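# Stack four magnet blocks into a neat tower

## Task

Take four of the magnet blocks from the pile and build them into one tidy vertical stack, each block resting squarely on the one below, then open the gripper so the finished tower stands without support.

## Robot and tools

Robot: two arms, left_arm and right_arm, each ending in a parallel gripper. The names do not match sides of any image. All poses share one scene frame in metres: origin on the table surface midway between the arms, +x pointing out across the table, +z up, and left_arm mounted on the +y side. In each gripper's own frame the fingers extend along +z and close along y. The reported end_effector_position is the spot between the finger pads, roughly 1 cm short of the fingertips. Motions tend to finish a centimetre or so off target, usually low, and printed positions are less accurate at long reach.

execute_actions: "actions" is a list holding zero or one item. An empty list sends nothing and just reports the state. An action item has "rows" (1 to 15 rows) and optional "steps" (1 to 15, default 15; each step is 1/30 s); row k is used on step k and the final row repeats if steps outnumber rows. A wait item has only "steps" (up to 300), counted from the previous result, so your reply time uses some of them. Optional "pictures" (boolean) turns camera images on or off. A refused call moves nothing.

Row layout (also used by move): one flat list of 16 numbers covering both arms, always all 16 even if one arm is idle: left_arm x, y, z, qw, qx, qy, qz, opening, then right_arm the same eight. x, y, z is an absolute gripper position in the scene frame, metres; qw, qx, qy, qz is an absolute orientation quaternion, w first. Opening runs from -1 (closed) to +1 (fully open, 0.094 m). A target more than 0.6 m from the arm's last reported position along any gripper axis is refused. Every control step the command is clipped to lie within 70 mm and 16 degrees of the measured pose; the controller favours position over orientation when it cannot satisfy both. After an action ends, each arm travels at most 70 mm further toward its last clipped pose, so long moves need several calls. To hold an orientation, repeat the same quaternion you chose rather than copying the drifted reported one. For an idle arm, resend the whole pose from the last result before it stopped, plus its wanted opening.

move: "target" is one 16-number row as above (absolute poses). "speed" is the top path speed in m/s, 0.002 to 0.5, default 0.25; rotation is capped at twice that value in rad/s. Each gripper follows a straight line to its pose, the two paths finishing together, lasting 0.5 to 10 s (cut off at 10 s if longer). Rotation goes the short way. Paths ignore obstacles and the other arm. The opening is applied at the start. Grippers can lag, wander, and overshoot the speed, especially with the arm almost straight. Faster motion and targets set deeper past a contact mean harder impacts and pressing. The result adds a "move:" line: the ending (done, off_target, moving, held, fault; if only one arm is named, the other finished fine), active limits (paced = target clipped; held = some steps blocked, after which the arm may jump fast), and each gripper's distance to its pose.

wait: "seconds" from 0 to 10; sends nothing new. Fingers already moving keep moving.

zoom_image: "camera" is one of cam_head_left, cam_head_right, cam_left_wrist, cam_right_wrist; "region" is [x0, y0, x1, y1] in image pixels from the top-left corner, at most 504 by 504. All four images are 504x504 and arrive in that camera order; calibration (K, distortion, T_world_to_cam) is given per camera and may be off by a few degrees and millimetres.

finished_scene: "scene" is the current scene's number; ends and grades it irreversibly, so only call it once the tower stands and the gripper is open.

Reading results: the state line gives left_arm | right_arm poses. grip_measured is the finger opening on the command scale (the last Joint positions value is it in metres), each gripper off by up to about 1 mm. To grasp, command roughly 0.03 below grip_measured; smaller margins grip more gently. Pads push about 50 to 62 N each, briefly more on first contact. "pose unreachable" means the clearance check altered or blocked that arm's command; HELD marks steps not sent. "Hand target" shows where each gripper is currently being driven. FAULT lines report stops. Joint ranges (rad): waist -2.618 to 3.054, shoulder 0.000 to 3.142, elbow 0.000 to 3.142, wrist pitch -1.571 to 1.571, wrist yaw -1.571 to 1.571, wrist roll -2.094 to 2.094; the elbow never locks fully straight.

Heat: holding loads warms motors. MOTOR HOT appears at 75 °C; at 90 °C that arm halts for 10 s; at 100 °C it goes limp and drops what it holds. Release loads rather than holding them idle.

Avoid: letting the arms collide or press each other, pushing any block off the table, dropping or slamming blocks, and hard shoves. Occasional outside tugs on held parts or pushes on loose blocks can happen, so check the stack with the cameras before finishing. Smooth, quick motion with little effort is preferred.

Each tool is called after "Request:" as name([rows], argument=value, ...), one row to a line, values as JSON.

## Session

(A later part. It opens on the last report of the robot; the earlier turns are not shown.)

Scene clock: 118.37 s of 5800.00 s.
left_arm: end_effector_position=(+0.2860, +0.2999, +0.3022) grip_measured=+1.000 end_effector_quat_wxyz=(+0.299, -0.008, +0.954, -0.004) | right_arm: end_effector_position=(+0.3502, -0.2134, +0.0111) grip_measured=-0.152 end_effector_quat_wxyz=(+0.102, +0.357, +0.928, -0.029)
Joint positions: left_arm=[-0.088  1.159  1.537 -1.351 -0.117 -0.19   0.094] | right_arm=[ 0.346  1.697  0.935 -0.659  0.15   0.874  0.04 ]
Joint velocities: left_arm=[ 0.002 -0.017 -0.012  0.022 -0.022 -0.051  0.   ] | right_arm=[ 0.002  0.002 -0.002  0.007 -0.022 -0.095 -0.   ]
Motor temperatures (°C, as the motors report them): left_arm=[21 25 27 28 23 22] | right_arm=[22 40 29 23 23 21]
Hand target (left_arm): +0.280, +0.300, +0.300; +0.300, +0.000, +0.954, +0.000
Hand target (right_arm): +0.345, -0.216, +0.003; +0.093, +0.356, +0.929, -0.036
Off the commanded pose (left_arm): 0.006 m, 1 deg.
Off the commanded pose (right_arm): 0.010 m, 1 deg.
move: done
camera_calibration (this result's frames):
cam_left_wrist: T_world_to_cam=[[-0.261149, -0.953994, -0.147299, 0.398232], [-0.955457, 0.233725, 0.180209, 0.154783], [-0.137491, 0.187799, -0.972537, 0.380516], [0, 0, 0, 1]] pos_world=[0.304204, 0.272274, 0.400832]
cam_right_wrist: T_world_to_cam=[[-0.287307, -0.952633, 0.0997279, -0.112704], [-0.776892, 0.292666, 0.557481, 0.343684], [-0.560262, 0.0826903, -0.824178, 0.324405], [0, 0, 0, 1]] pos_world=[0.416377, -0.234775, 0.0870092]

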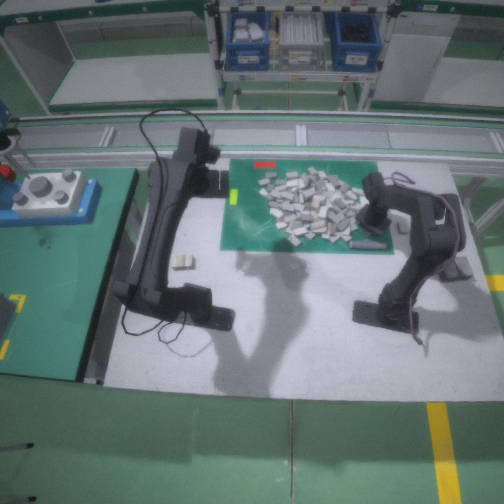

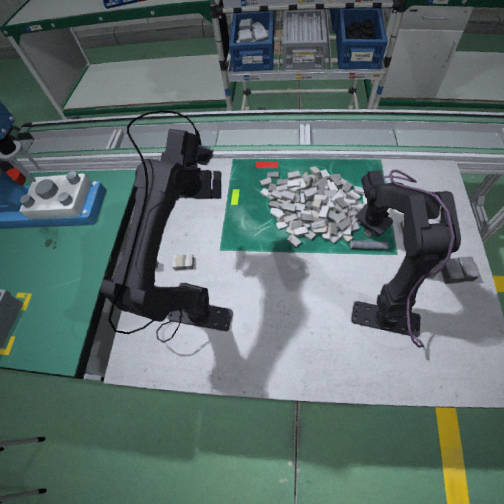

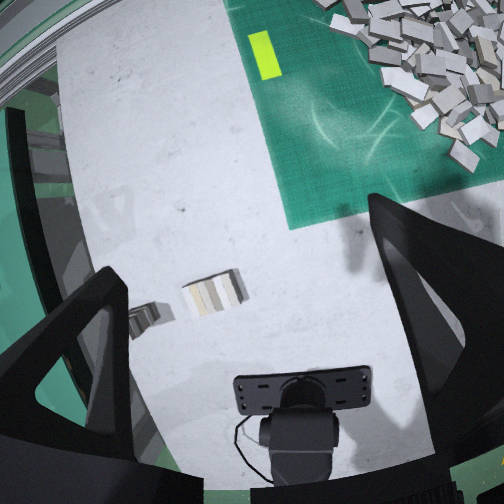

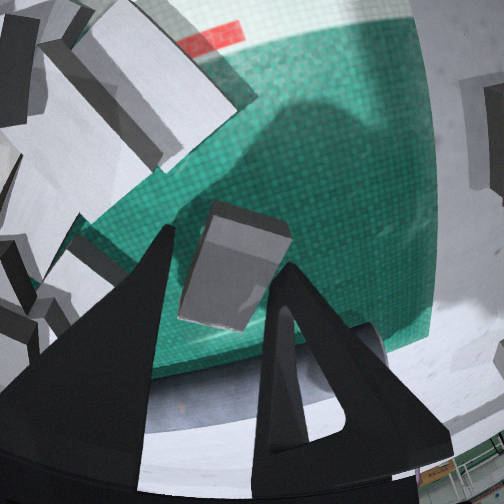

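Request:
move(target=[0.28,0.30,0.30,0.3,0,0.954,0,1, 0.348,-0.215,0.008,0.0934,0.3566,0.929,-0.0358,-0.515], speed=0.02)

Request:
move(target=[0.28,0.30,0.30,0.3,0,0.954,0,1, 0.350,-0.22,0.07,0.0934,0.3566,0.929,-0.0358,-0.515], speed=0.2)

Request:
move(target=[0.28,0.30,0.30,0.3,0,0.954,0,1, 0.370,-0.335,0.07,0.1,0,0.995,0,-0.515], speed=0.3)

Request:
move(target=[0.28,0.30,0.30,0.3,0,0.954,0,1, 0.368,-0.334,0.038,0.1,0,0.995,0,-0.515], speed=0.08)

Request:
zoom_image(camera="cam_right_wrist", region=[130,90,370,330])

Scene clock: 121.17 s of 5800.00 s.
left_arm: end_effector_position=(+0.2860, +0.2999, +0.3022) grip_measured=+1.000 end_effector_quat_wxyz=(+0.299, -0.008, +0.954, -0.004) | right_arm: end_effector_position=(+0.3508, -0.2133, +0.0112) grip_measured=-0.489 end_effector_quat_wxyz=(+0.103, +0.357, +0.928, -0.028)
Joint positions: left_arm=[-0.088  1.159  1.537 -1.351 -0.117 -0.19   0.094] | right_arm=[ 0.346  1.697  0.935 -0.656  0.15   0.874  0.024]
Joint velocities: left_arm=[-0.007 -0.002 -0.007  0.022 -0.037  0.022  0.   ] | right_arm=[-0.007  0.007 -0.012  0.051 -0.007 -0.095  0.   ]
Motor temperatures (°C, as the motors report them): left_arm=[21 25 27 28 23 22] | right_arm=[22 40 29 23 23 21]
Hand target (left_arm): +0.280, +0.300, +0.300; +0.300, +0.000, +0.954, +0.000
Hand target (right_arm): +0.348, -0.215, +0.008; +0.094, +0.357, +0.929, -0.036
Off the commanded pose (left_arm): 0.006 m, 1 deg.
Off the commanded pose (right_arm): 0.005 m, 1 deg.
move: done
camera_calibration (this result's frames):
cam_left_wrist: T_world_to_cam=[[-0.261149, -0.953994, -0.147299, 0.398232], [-0.955457, 0.233725, 0.180209, 0.154783], [-0.137491, 0.187799, -0.972537, 0.380516], [0, 0, 0, 1]] pos_world=[0.304204, 0.272274, 0.400832]
cam_right_wrist: T_world_to_cam=[[-0.287531, -0.952667, 0.0987499, -0.112391], [-0.778152, 0.292474, 0.555822, 0.344461], [-0.558395, 0.082974, -0.825415, 0.324196], [0, 0, 0, 1]] pos_world=[0.416757, -0.234717, 0.087236]

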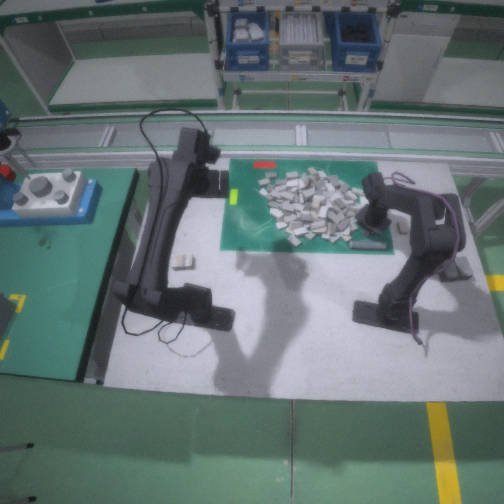

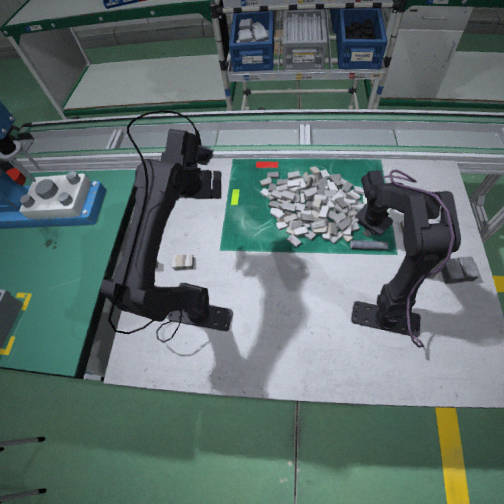

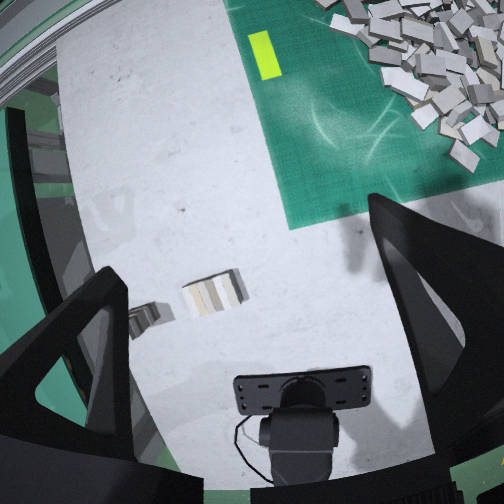

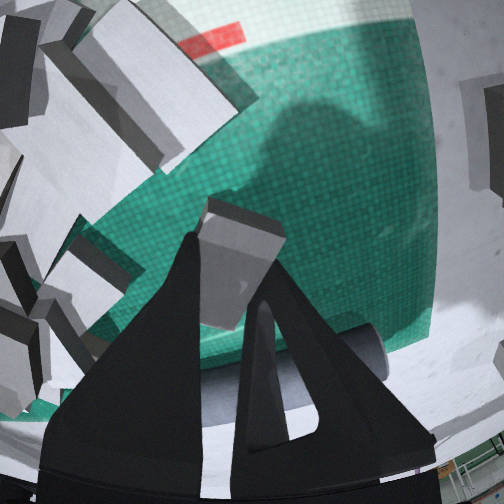

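Scene clock: 122.23 s of 5800.00 s.
left_arm: end_effector_position=(+0.2860, +0.2999, +0.3022) grip_measured=+1.000 end_effector_quat_wxyz=(+0.299, -0.008, +0.954, -0.004) | right_arm: end_effector_position=(+0.3482, -0.2178, +0.0621) grip_measured=-0.489 end_effector_quat_wxyz=(+0.088, +0.357, +0.929, -0.037)
Joint positions: left_arm=[-0.088  1.159  1.537 -1.351 -0.117 -0.19   0.094] | right_arm=[ 0.332  1.633  1.09  -0.908  0.15   0.861  0.024]
Joint velocities: left_arm=[-0.007  0.002 -0.027  0.066  0.051 -0.022  0.   ] | right_arm=[-0.007 -0.002  0.002 -0.037 -0.037 -0.066 -0.   ]
Motor temperatures (°C, as the motors report them): left_arm=[21 25 27 28 23 22] | right_arm=[22 40 29 23 23 21]
Hand target (left_arm): +0.280, +0.300, +0.300; +0.300, +0.000, +0.954, +0.000
Hand target (right_arm): +0.351, -0.220, +0.070; +0.093, +0.357, +0.929, -0.036
Off the commanded pose (left_arm): 0.006 m, 1 deg.
Off the commanded pose (right_arm): 0.008 m, 1 deg.
move: done
camera_calibration (this result's frames):
cam_left_wrist: T_world_to_cam=[[-0.261149, -0.953994, -0.147299, 0.398232], [-0.955457, 0.233725, 0.180209, 0.154783], [-0.137491, 0.187799, -0.972537, 0.380516], [0, 0, 0, 1]] pos_world=[0.304204, 0.272274, 0.400832]
cam_right_wrist: T_world_to_cam=[[-0.284773, -0.951652, 0.115161, -0.124238], [-0.75805, 0.297098, 0.580597, 0.307949], [-0.586741, 0.0780409, -0.806005, 0.372702], [0, 0, 0, 1]] pos_world=[0.41674, -0.238809, 0.135913]

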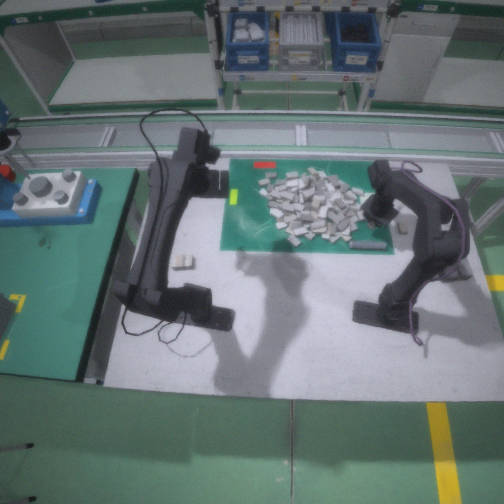

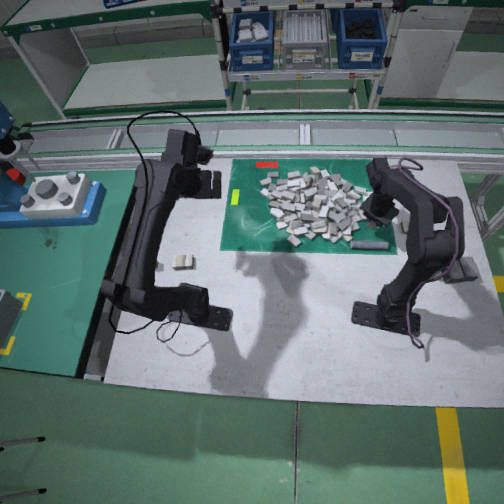

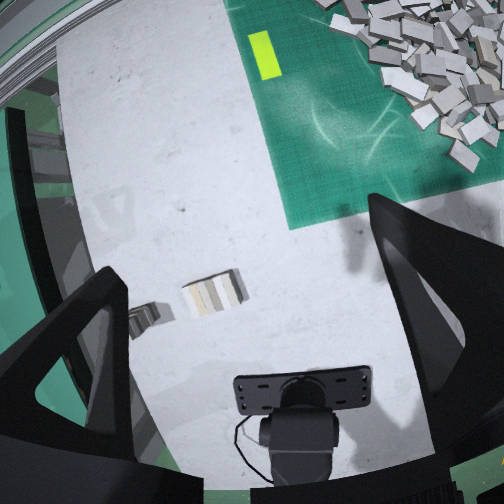

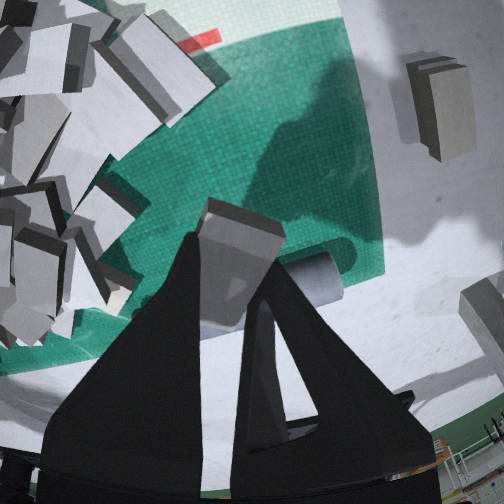

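Scene clock: 124.17 s of 5800.00 s.
left_arm: end_effector_position=(+0.2860, +0.2999, +0.3022) grip_measured=+1.000 end_effector_quat_wxyz=(+0.299, -0.008, +0.954, -0.004) | right_arm: end_effector_position=(+0.3681, -0.3323, +0.0662) grip_measured=-0.489 end_effector_quat_wxyz=(+0.100, +0.004, +0.995, -0.001)
Joint positions: left_arm=[-0.088  1.159  1.537 -1.351 -0.117 -0.19   0.094] | right_arm=[-0.131  1.693  1.168 -0.856 -0.061 -0.312  0.024]
Joint velocities: left_arm=[ 0.012 -0.017  0.002 -0.007  0.066 -0.066  0.   ] | right_arm=[-0.002  0.007  0.007  0.007 -0.051  0.007 -0.   ]
Motor temperatures (°C, as the motors report them): left_arm=[21 25 27 28 23 22] | right_arm=[22 40 29 23 23 21]
Hand target (left_arm): +0.280, +0.300, +0.300; +0.300, +0.000, +0.954, +0.000
Hand target (right_arm): +0.372, -0.333, +0.069; +0.101, +0.001, +0.995, +0.005
Off the commanded pose (left_arm): 0.006 m, 1 deg.
Off the commanded pose (right_arm): 0.005 m, 0 deg.
move: done
camera_calibration (this result's frames):
cam_left_wrist: T_world_to_cam=[[-0.261149, -0.953994, -0.147299, 0.398232], [-0.955457, 0.233725, 0.180209, 0.154783], [-0.137491, 0.187799, -0.972537, 0.380516], [0, 0, 0, 1]] pos_world=[0.304204, 0.272274, 0.400832]
cam_right_wrist: T_world_to_cam=[[0.417659, -0.90153, 0.113162, -0.469708], [-0.768876, -0.284316, 0.572708, 0.166009], [-0.48414, -0.326204, -0.811911, 0.224929], [0, 0, 0, 1]] pos_world=[0.432715, -0.302884, 0.1407]

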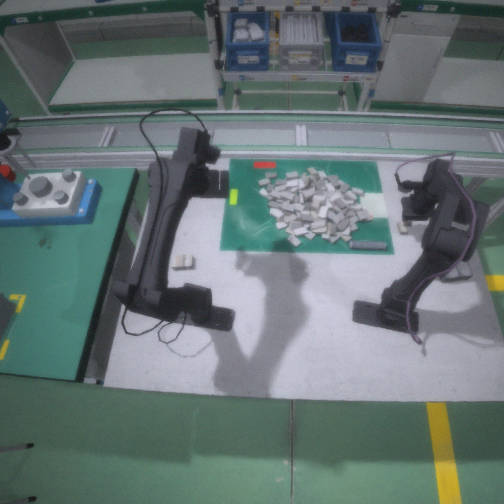

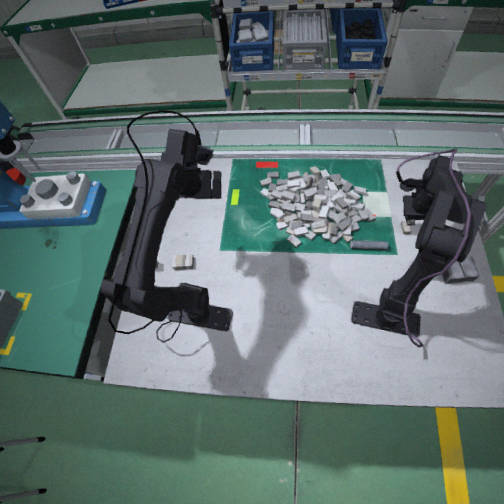

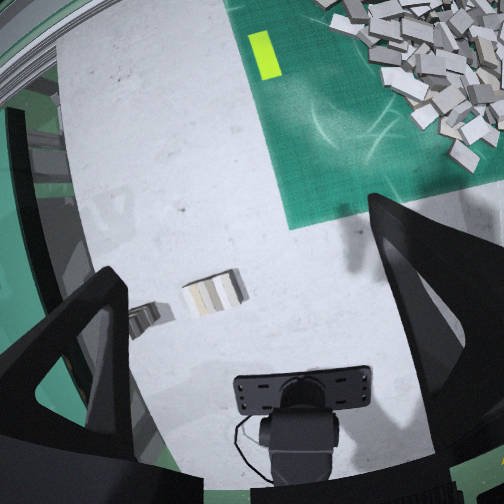

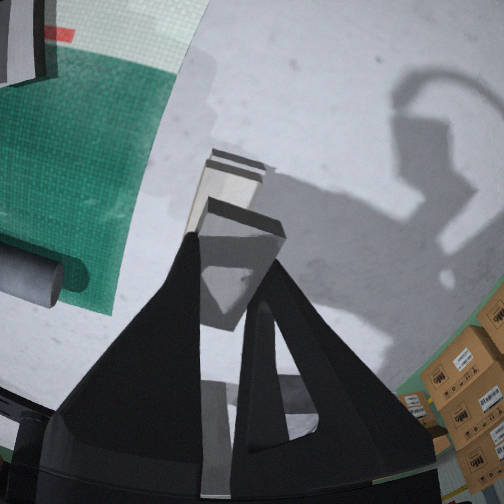

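Scene clock: 125.13 s of 5800.00 s.
left_arm: end_effector_position=(+0.2860, +0.2999, +0.3022) grip_measured=+1.000 end_effector_quat_wxyz=(+0.299, -0.008, +0.954, -0.004) | right_arm: end_effector_position=(+0.3699, -0.3328, +0.0434) grip_measured=-0.489 end_effector_quat_wxyz=(+0.103, +0.000, +0.995, -0.002)
Joint positions: left_arm=[-0.088  1.159  1.537 -1.351 -0.117 -0.19   0.094] | right_arm=[-0.131  1.722  1.105 -0.756 -0.061 -0.319  0.024]
Joint velocities: left_arm=[ 0.012 -0.002 -0.002  0.007 -0.007 -0.051  0.   ] | right_arm=[ 0.012 -0.017 -0.007  0.051 -0.007 -0.095 -0.001]
Motor temperatures (°C, as the motors report them): left_arm=[21 25 27 29 23 22] | right_arm=[22 40 29 23 23 21]
Hand target (left_arm): +0.280, +0.300, +0.300; +0.300, +0.000, +0.954, +0.000
Hand target (right_arm): +0.368, -0.334, +0.038; +0.100, +0.000, +0.995, +0.000
Off the commanded pose (left_arm): 0.006 m, 1 deg.
Off the commanded pose (right_arm): 0.006 m, 0 deg.
move: done
camera_calibration (this result's frames):
cam_left_wrist: T_world_to_cam=[[-0.261149, -0.953994, -0.147299, 0.398232], [-0.955457, 0.233725, 0.180209, 0.154783], [-0.137491, 0.187799, -0.972537, 0.380516], [0, 0, 0, 1]] pos_world=[0.304204, 0.272274, 0.400832]
cam_right_wrist: T_world_to_cam=[[0.422916, -0.898272, 0.119371, -0.469525], [-0.770858, -0.287379, 0.5685, 0.180156], [-0.476362, -0.332446, -0.813977, 0.202194], [0, 0, 0, 1]] pos_world=[0.433762, -0.302769, 0.118211]

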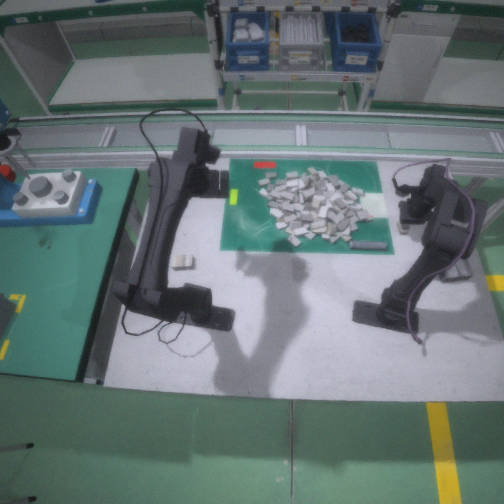

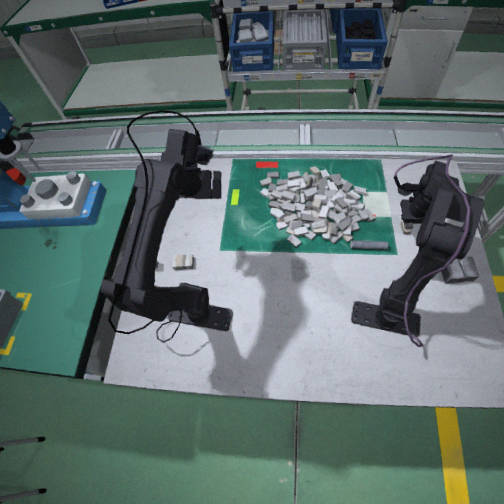

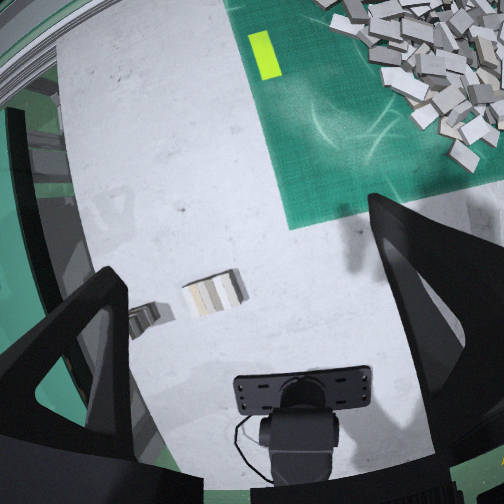

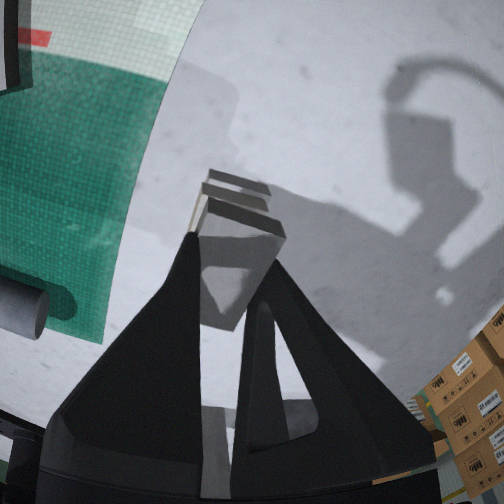

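Region (130, 90, 370, 330) of cam_right_wrist's 504x504 image, scaled by 2.100, with more detail than that image has.

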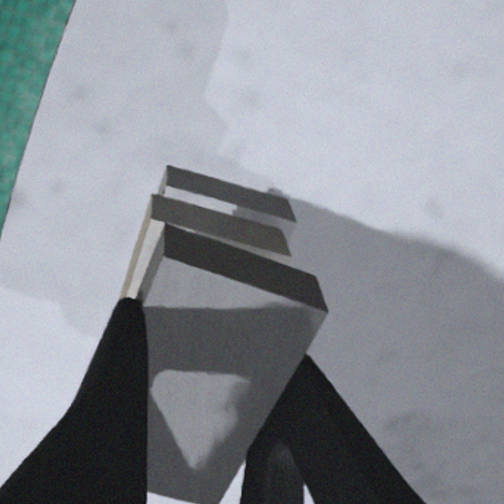

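Request:
move(target=[0.28,0.30,0.30,0.3,0,0.954,0,1, 0.361,-0.331,0.029,0.1,-0.015,0.995,0,-0.515], speed=0.03)

Request:
zoom_image(camera="cam_right_wrist", region=[130,90,370,330])

Scene clock: 128.90 s of 5800.00 s.
left_arm: end_effector_position=(+0.2860, +0.2999, +0.3022) grip_measured=+1.000 end_effector_quat_wxyz=(+0.299, -0.008, +0.954, -0.004) | right_arm: end_effector_position=(+0.3649, -0.3310, +0.0334) grip_measured=-0.489 end_effector_quat_wxyz=(+0.101, -0.014, +0.995, -0.003)
Joint positions: left_arm=[-0.088  1.159  1.537 -1.351 -0.117 -0.19   0.094] | right_arm=[-0.131  1.722  1.063 -0.719 -0.062 -0.348  0.024]
Joint velocities: left_arm=[ 0.002 -0.007  0.007 -0.022 -0.051 -0.051  0.   ] | right_arm=[-0.002 -0.007  0.007  0.037  0.007 -0.066 -0.   ]
Motor temperatures (°C, as the motors report them): left_arm=[21 25 27 29 23 22] | right_arm=[22 40 29 23 23 21]
Hand target (left_arm): +0.280, +0.300, +0.300; +0.300, +0.000, +0.954, +0.000
Hand target (right_arm): +0.361, -0.331, +0.029; +0.100, -0.015, +0.995, +0.000
Off the commanded pose (left_arm): 0.006 m, 1 deg.
Off the commanded pose (right_arm): 0.006 m, 0 deg.
move: done
camera_calibration (this result's frames):
cam_left_wrist: T_world_to_cam=[[-0.261149, -0.953994, -0.147299, 0.398232], [-0.955457, 0.233725, 0.180209, 0.154783], [-0.137491, 0.187799, -0.972537, 0.380516], [0, 0, 0, 1]] pos_world=[0.304204, 0.272274, 0.400832]
cam_right_wrist: T_world_to_cam=[[0.448915, -0.885402, 0.120576, -0.469846], [-0.759771, -0.307178, 0.573053, 0.171761], [-0.470344, -0.348863, -0.810599, 0.184555], [0, 0, 0, 1]] pos_world=[0.428224, -0.298857, 0.107824]

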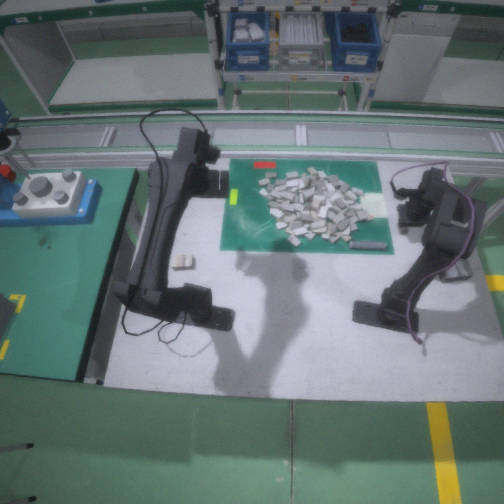

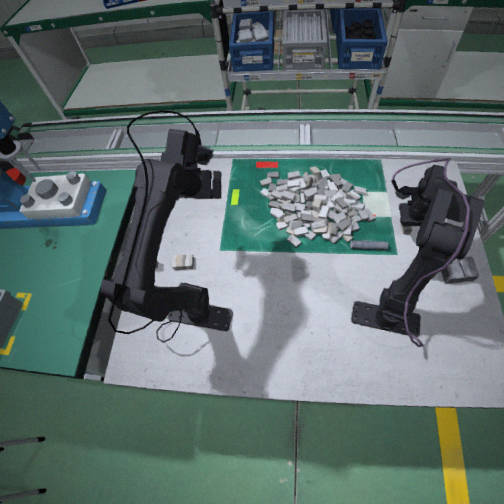

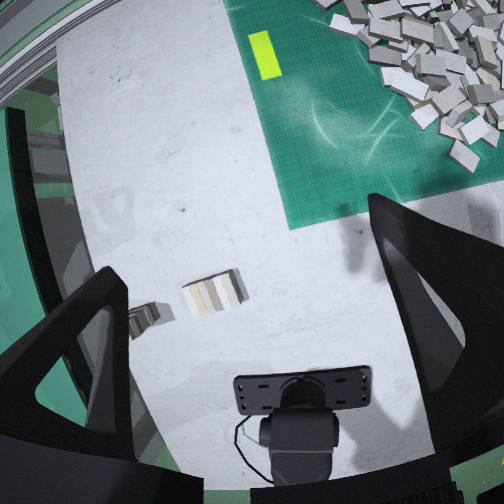

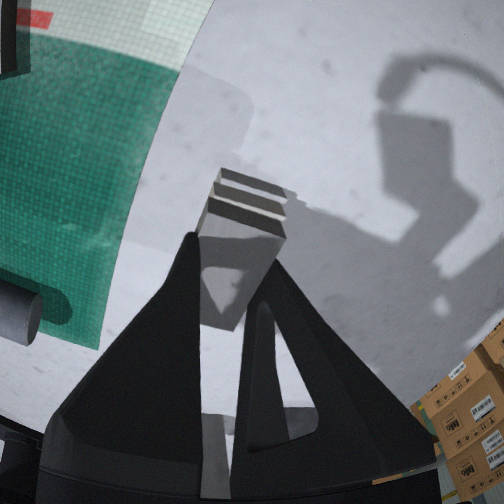

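Region (130, 90, 370, 330) of cam_right_wrist's 504x504 image, scaled by 2.100, with more detail than that image has.

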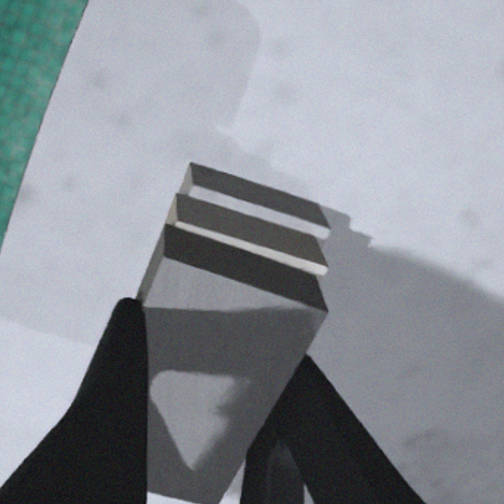

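Request:
move(target=[0.28,0.30,0.30,0.3,0,0.954,0,1, 0.367,-0.332,0.025,0.1,-0.015,0.995,0,-0.515], speed=0.02)

Request:
zoom_image(camera="cam_right_wrist", region=[130,90,370,330])

Scene clock: 131.20 s of 5800.00 s.
left_arm: end_effector_position=(+0.2860, +0.2999, +0.3022) grip_measured=+1.000 end_effector_quat_wxyz=(+0.299, -0.008, +0.954, -0.004) | right_arm: end_effector_position=(+0.3671, -0.3317, +0.0330) grip_measured=-0.489 end_effector_quat_wxyz=(+0.104, -0.015, +0.994, -0.004)
Joint positions: left_arm=[-0.088  1.159  1.537 -1.351 -0.117 -0.19   0.094] | right_arm=[-0.131  1.725  1.063 -0.709 -0.062 -0.349  0.024]
Joint velocities: left_arm=[-0.002 -0.017 -0.012 -0.007 -0.066  0.037  0.   ] | right_arm=[ 0.012 -0.002  0.002  0.022 -0.022  0.007  0.001]
Motor temperatures (°C, as the motors report them): left_arm=[21 25 27 29 23 22] | right_arm=[22 40 29 23 23 21]
Hand target (left_arm): +0.280, +0.300, +0.300; +0.300, +0.000, +0.954, +0.000
Hand target (right_arm): +0.367, -0.332, +0.025; +0.100, -0.015, +0.995, -0.000
Off the commanded pose (left_arm): 0.006 m, 1 deg.
Off the commanded pose (right_arm): 0.008 m, 1 deg.
move: done
camera_calibration (this result's frames):
cam_left_wrist: T_world_to_cam=[[-0.261149, -0.953994, -0.147299, 0.398232], [-0.955457, 0.233725, 0.180209, 0.154783], [-0.137491, 0.187799, -0.972537, 0.380516], [0, 0, 0, 1]] pos_world=[0.304204, 0.272274, 0.400832]
cam_right_wrist: T_world_to_cam=[[0.449068, -0.884579, 0.125929, -0.471331], [-0.763594, -0.306763, 0.568173, 0.175117], [-0.463963, -0.351307, -0.813217, 0.181998], [0, 0, 0, 1]] pos_world=[0.429818, -0.299274, 0.107862]

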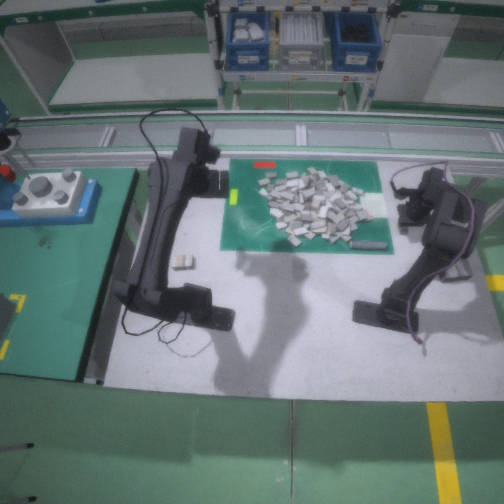

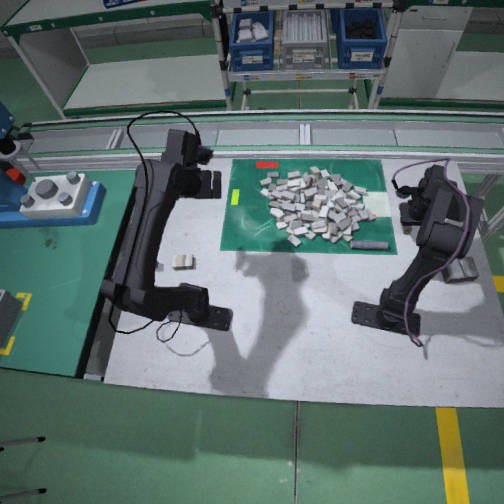

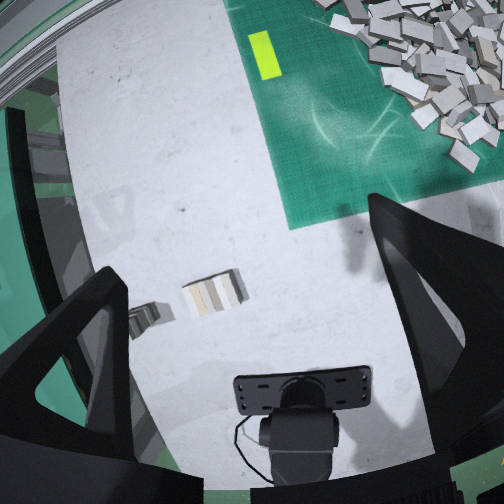

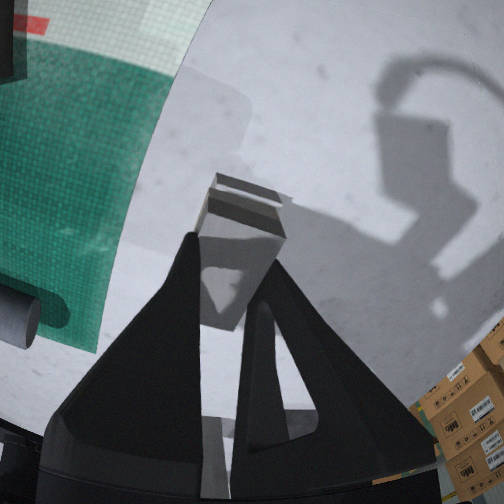

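Region (130, 90, 370, 330) of cam_right_wrist's 504x504 image, scaled by 2.100, with more detail than that image has.

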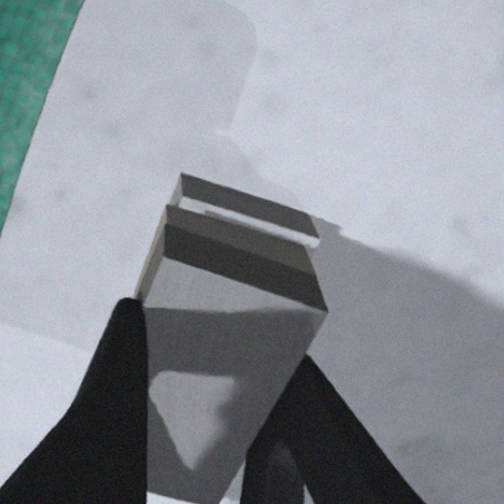

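Request:
move(target=[0.28,0.30,0.30,0.3,0,0.954,0,1, 0.367,-0.332,0.032,0.1,-0.015,0.995,0,-0.2], speed=0.02)

Request:
move(target=[0.28,0.30,0.30,0.3,0,0.954,0,1, 0.365,-0.332,0.09,0.1,-0.015,0.995,0,-0.2], speed=0.2)

Request:
move(target=[0.28,0.30,0.30,0.3,0,0.954,0,1, 0.298,0.047,0.085,0.0946,-0.324,0.941,0.0326,-0.2], speed=0.35)

Scene clock: 134.17 s of 5800.00 s.
left_arm: end_effector_position=(+0.2860, +0.2999, +0.3022) grip_measured=+1.000 end_effector_quat_wxyz=(+0.299, -0.008, +0.954, -0.004) | right_arm: end_effector_position=(+0.3671, -0.3317, +0.0330) grip_measured=-0.201 end_effector_quat_wxyz=(+0.104, -0.015, +0.994, -0.004)
Joint positions: left_arm=[-0.088  1.159  1.537 -1.351 -0.117 -0.19   0.094] | right_arm=[-0.131  1.725  1.063 -0.709 -0.062 -0.349  0.038]
Joint velocities: left_arm=[-0.007  0.002  0.002 -0.037  0.007 -0.007  0.   ] | right_arm=[-0.002 -0.002 -0.017 -0.037 -0.022 -0.007 -0.001]
Motor temperatures (°C, as the motors report them): left_arm=[21 25 27 29 23 22] | right_arm=[22 40 29 23 23 21]
Hand target (left_arm): +0.280, +0.300, +0.300; +0.300, +0.000, +0.954, +0.000
Hand target (right_arm): +0.367, -0.332, +0.032; +0.100, -0.015, +0.995, +0.000
Off the commanded pose (left_arm): 0.006 m, 1 deg.
Off the commanded pose (right_arm): 0.001 m, 1 deg.
move: done
camera_calibration (this result's frames):
cam_left_wrist: T_world_to_cam=[[-0.261149, -0.953994, -0.147299, 0.398232], [-0.955457, 0.233725, 0.180209, 0.154783], [-0.137491, 0.187799, -0.972537, 0.380516], [0, 0, 0, 1]] pos_world=[0.304204, 0.272274, 0.400832]
cam_right_wrist: T_world_to_cam=[[0.449068, -0.884579, 0.125929, -0.471331], [-0.763594, -0.306763, 0.568173, 0.175117], [-0.463963, -0.351307, -0.813217, 0.181998], [0, 0, 0, 1]] pos_world=[0.429818, -0.299274, 0.107862]

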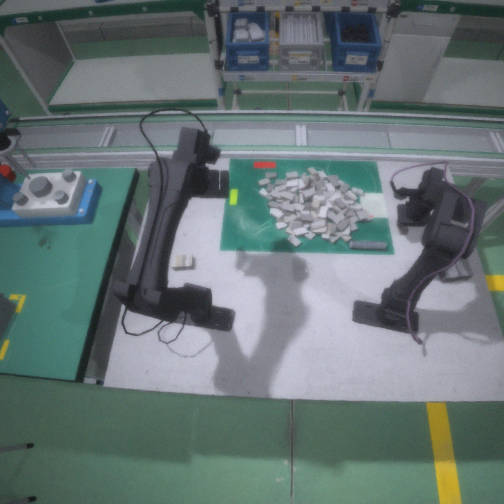

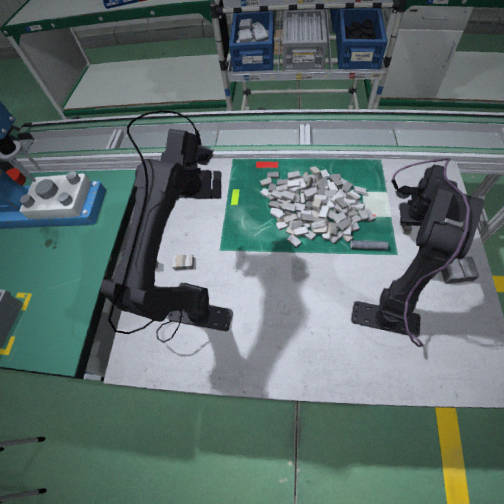

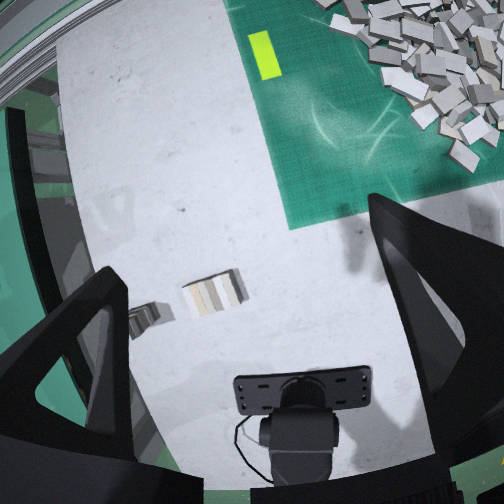

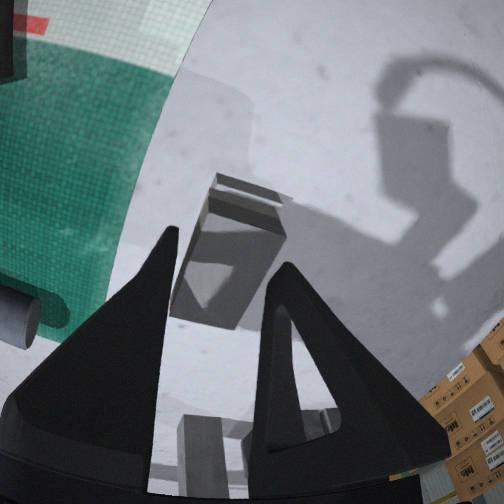

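Scene clock: 135.23 s of 5800.00 s.
left_arm: end_effector_position=(+0.2860, +0.2999, +0.3022) grip_measured=+1.000 end_effector_quat_wxyz=(+0.299, -0.008, +0.954, -0.004) | right_arm: end_effector_position=(+0.3660, -0.3313, +0.0840) grip_measured=-0.201 end_effector_quat_wxyz=(+0.099, -0.015, +0.995, -0.002)
Joint positions: left_arm=[-0.088  1.159  1.537 -1.351 -0.117 -0.19   0.094] | right_arm=[-0.131  1.67   1.216 -0.929 -0.062 -0.349  0.038]
Joint velocities: left_arm=[-0.012 -0.002  0.002 -0.037  0.007 -0.007  0.   ] | right_arm=[ 0.002 -0.002 -0.012  0.022  0.037 -0.007 -0.   ]
Motor temperatures (°C, as the motors report them): left_arm=[21 25 27 29 23 22] | right_arm=[22 40 29 23 23 21]
Hand target (left_arm): +0.280, +0.300, +0.300; +0.300, +0.000, +0.954, +0.000
Hand target (right_arm): +0.366, -0.332, +0.090; +0.100, -0.015, +0.995, -0.000
Off the commanded pose (left_arm): 0.006 m, 1 deg.
Off the commanded pose (right_arm): 0.006 m, 0 deg.
move: done
camera_calibration (this result's frames):
cam_left_wrist: T_world_to_cam=[[-0.261149, -0.953994, -0.147299, 0.398232], [-0.955457, 0.233725, 0.180209, 0.154783], [-0.137491, 0.187799, -0.972537, 0.380516], [0, 0, 0, 1]] pos_world=[0.304204, 0.272274, 0.400832]
cam_right_wrist: T_world_to_cam=[[0.450474, -0.885055, 0.117268, -0.476918], [-0.75698, -0.308999, 0.575761, 0.141661], [-0.473344, -0.348135, -0.809164, 0.227246], [0, 0, 0, 1]] pos_world=[0.42964, -0.299213, 0.158244]

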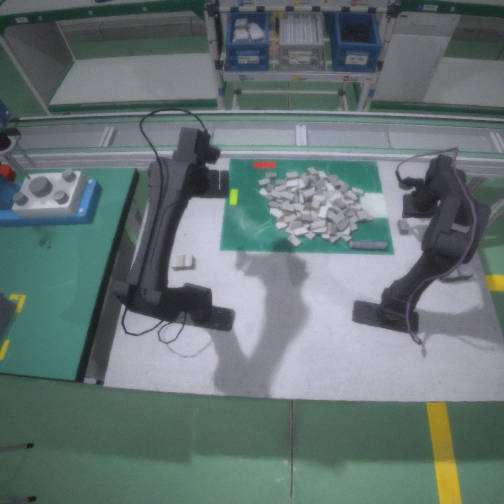

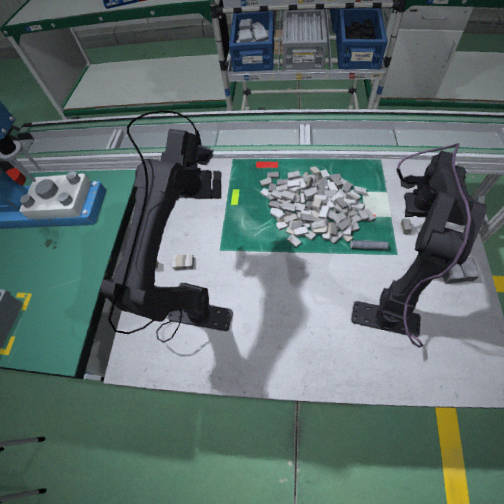

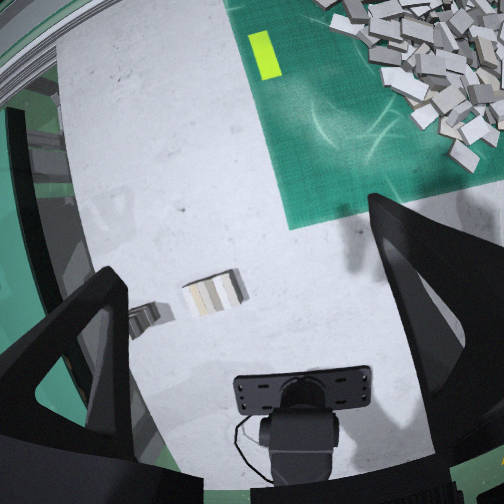

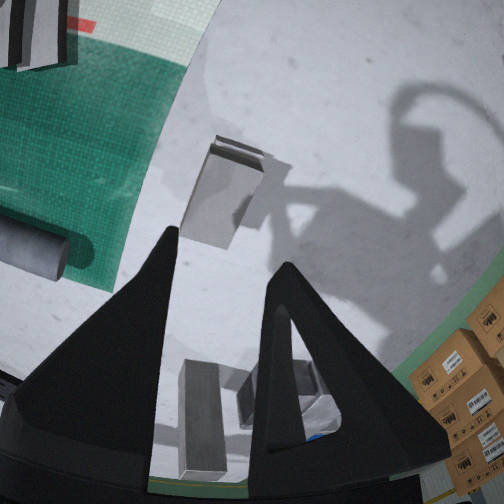

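Scene clock: 136.97 s of 5800.00 s.
left_arm: end_effector_position=(+0.2860, +0.2999, +0.3022) grip_measured=+1.000 end_effector_quat_wxyz=(+0.299, -0.008, +0.954, -0.004) | right_arm: end_effector_position=(+0.2905, +0.0428, +0.0828) grip_measured=-0.201 end_effector_quat_wxyz=(+0.095, -0.332, +0.938, +0.026)
Joint positions: left_arm=[-0.088  1.159  1.537 -1.351 -0.117 -0.19   0.094] | right_arm=[ 1.054  1.793  1.355 -0.941  0.049  0.173  0.038]
Joint velocities: left_arm=[ 0.012 -0.002 -0.022 -0.11   0.066 -0.051  0.   ] | right_arm=[-0.007 -0.007  0.002  0.066 -0.022  0.095  0.001]
Motor temperatures (°C, as the motors report them): left_arm=[21 25 27 29 23 22] | right_arm=[22 40 30 23 23 21]
Hand target (left_arm): +0.280, +0.300, +0.300; +0.300, +0.000, +0.954, +0.000
Hand target (right_arm): +0.294, +0.041, +0.085; +0.094, -0.326, +0.941, +0.020
Off the commanded pose (left_arm): 0.006 m, 1 deg.
Off the commanded pose (right_arm): 0.009 m, 1 deg.
move: done
camera_calibration (this result's frames):
cam_left_wrist: T_world_to_cam=[[-0.261149, -0.953994, -0.147299, 0.398232], [-0.955457, 0.233725, 0.180209, 0.154783], [-0.137491, 0.187799, -0.972537, 0.380516], [0, 0, 0, 1]] pos_world=[0.304204, 0.272274, 0.400832]
cam_right_wrist: T_world_to_cam=[[0.894156, -0.430085, 0.124548, -0.260587], [-0.417663, -0.700893, 0.578193, 0.118792], [-0.161377, -0.569014, -0.806338, 0.239403], [0, 0, 0, 1]] pos_world=[0.321255, 0.10741, 0.156811]

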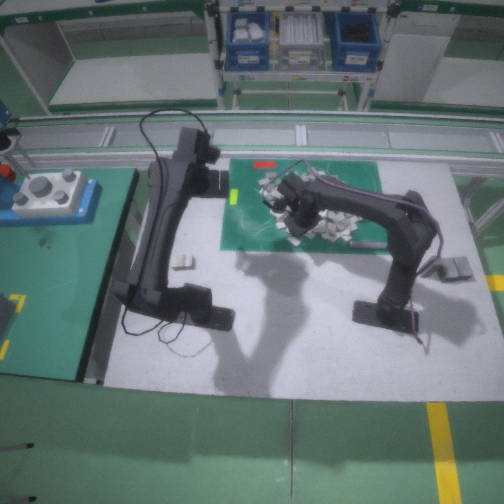

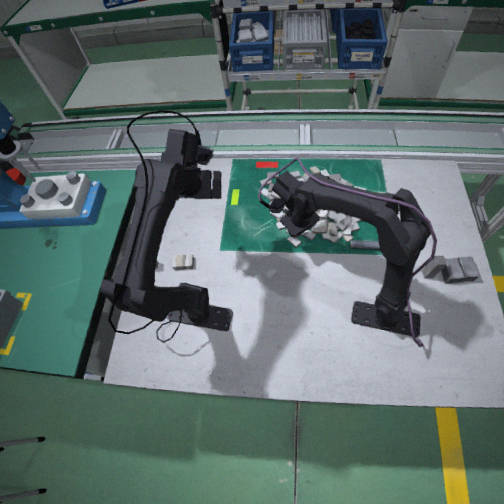

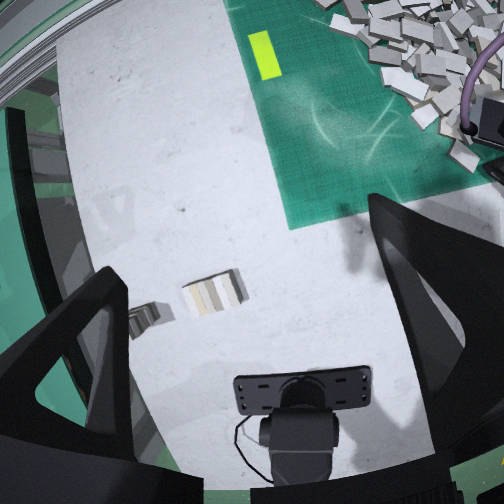

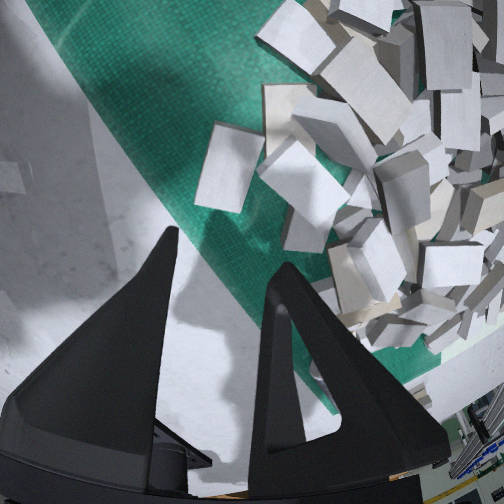

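Request:
move(target=[0.28,0.30,0.30,0.3,0,0.954,0,1, 0.299,0.048,0.06,0.0917,0.397,0.9125,-0.0399,0.1], speed=0.4)

Scene clock: 142.10 s of 5800.00 s.
left_arm: end_effector_position=(+0.2860, +0.2999, +0.3022) grip_measured=+1.000 end_effector_quat_wxyz=(+0.299, -0.008, +0.954, -0.004) | right_arm: end_effector_position=(+0.2983, +0.0475, +0.0608) grip_measured=+0.099 end_effector_quat_wxyz=(+0.087, +0.395, +0.914, -0.032)
Joint positions: left_arm=[-0.088  1.159  1.537 -1.351 -0.117 -0.19   0.094] | right_arm=[ 1.11   2.032  1.596 -1.154  0.185  1.733  0.052]
Joint velocities: left_arm=[ 0.012 -0.012 -0.007  0.081 -0.051  0.007  0.   ] | right_arm=[ 0.002 -0.002 -0.012  0.081 -0.007  0.051  0.001]
Motor temperatures (°C, as the motors report them): left_arm=[21 25 27 29 23 22] | right_arm=[22 40 30 23 23 21]
Hand target (left_arm): +0.280, +0.300, +0.300; +0.300, +0.000, +0.954, +0.000
Hand target (right_arm): +0.299, +0.048, +0.061; +0.092, +0.397, +0.912, -0.040
Off the commanded pose (left_arm): 0.006 m, 1 deg.
Off the commanded pose (right_arm): 0.001 m, 1 deg.
move: done
camera_calibration (this result's frames):
cam_left_wrist: T_world_to_cam=[[-0.261149, -0.953994, -0.147299, 0.398232], [-0.955457, 0.233725, 0.180209, 0.154783], [-0.137491, 0.187799, -0.972537, 0.380516], [0, 0, 0, 1]] pos_world=[0.304204, 0.272274, 0.400832]
cam_right_wrist: T_world_to_cam=[[-0.362881, -0.926849, 0.0962694, 0.137486], [-0.736374, 0.348538, 0.579892, 0.183158], [-0.571026, 0.139542, -0.808985, 0.314211], [0, 0, 0, 1]] pos_world=[0.364186, 0.0197461, 0.134744]

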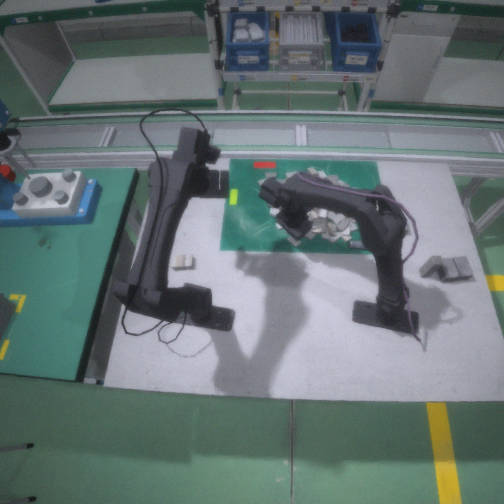

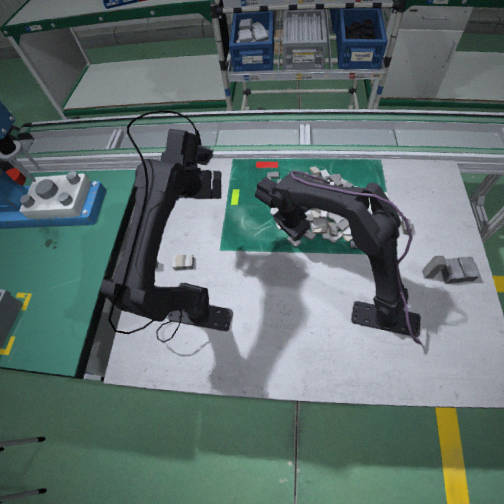

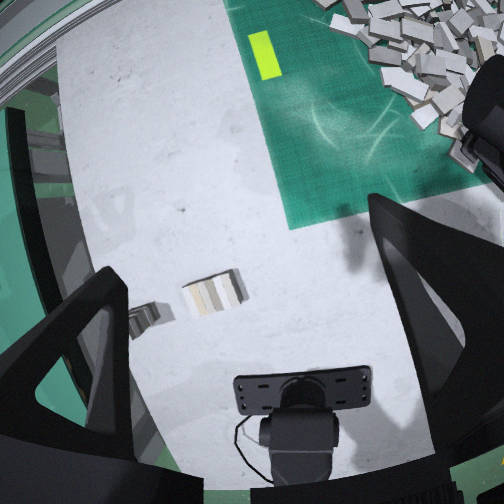

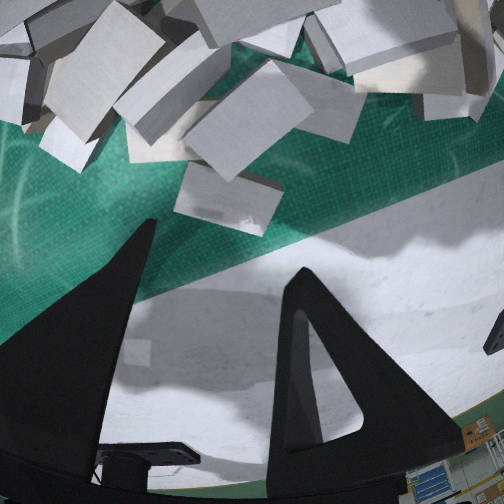

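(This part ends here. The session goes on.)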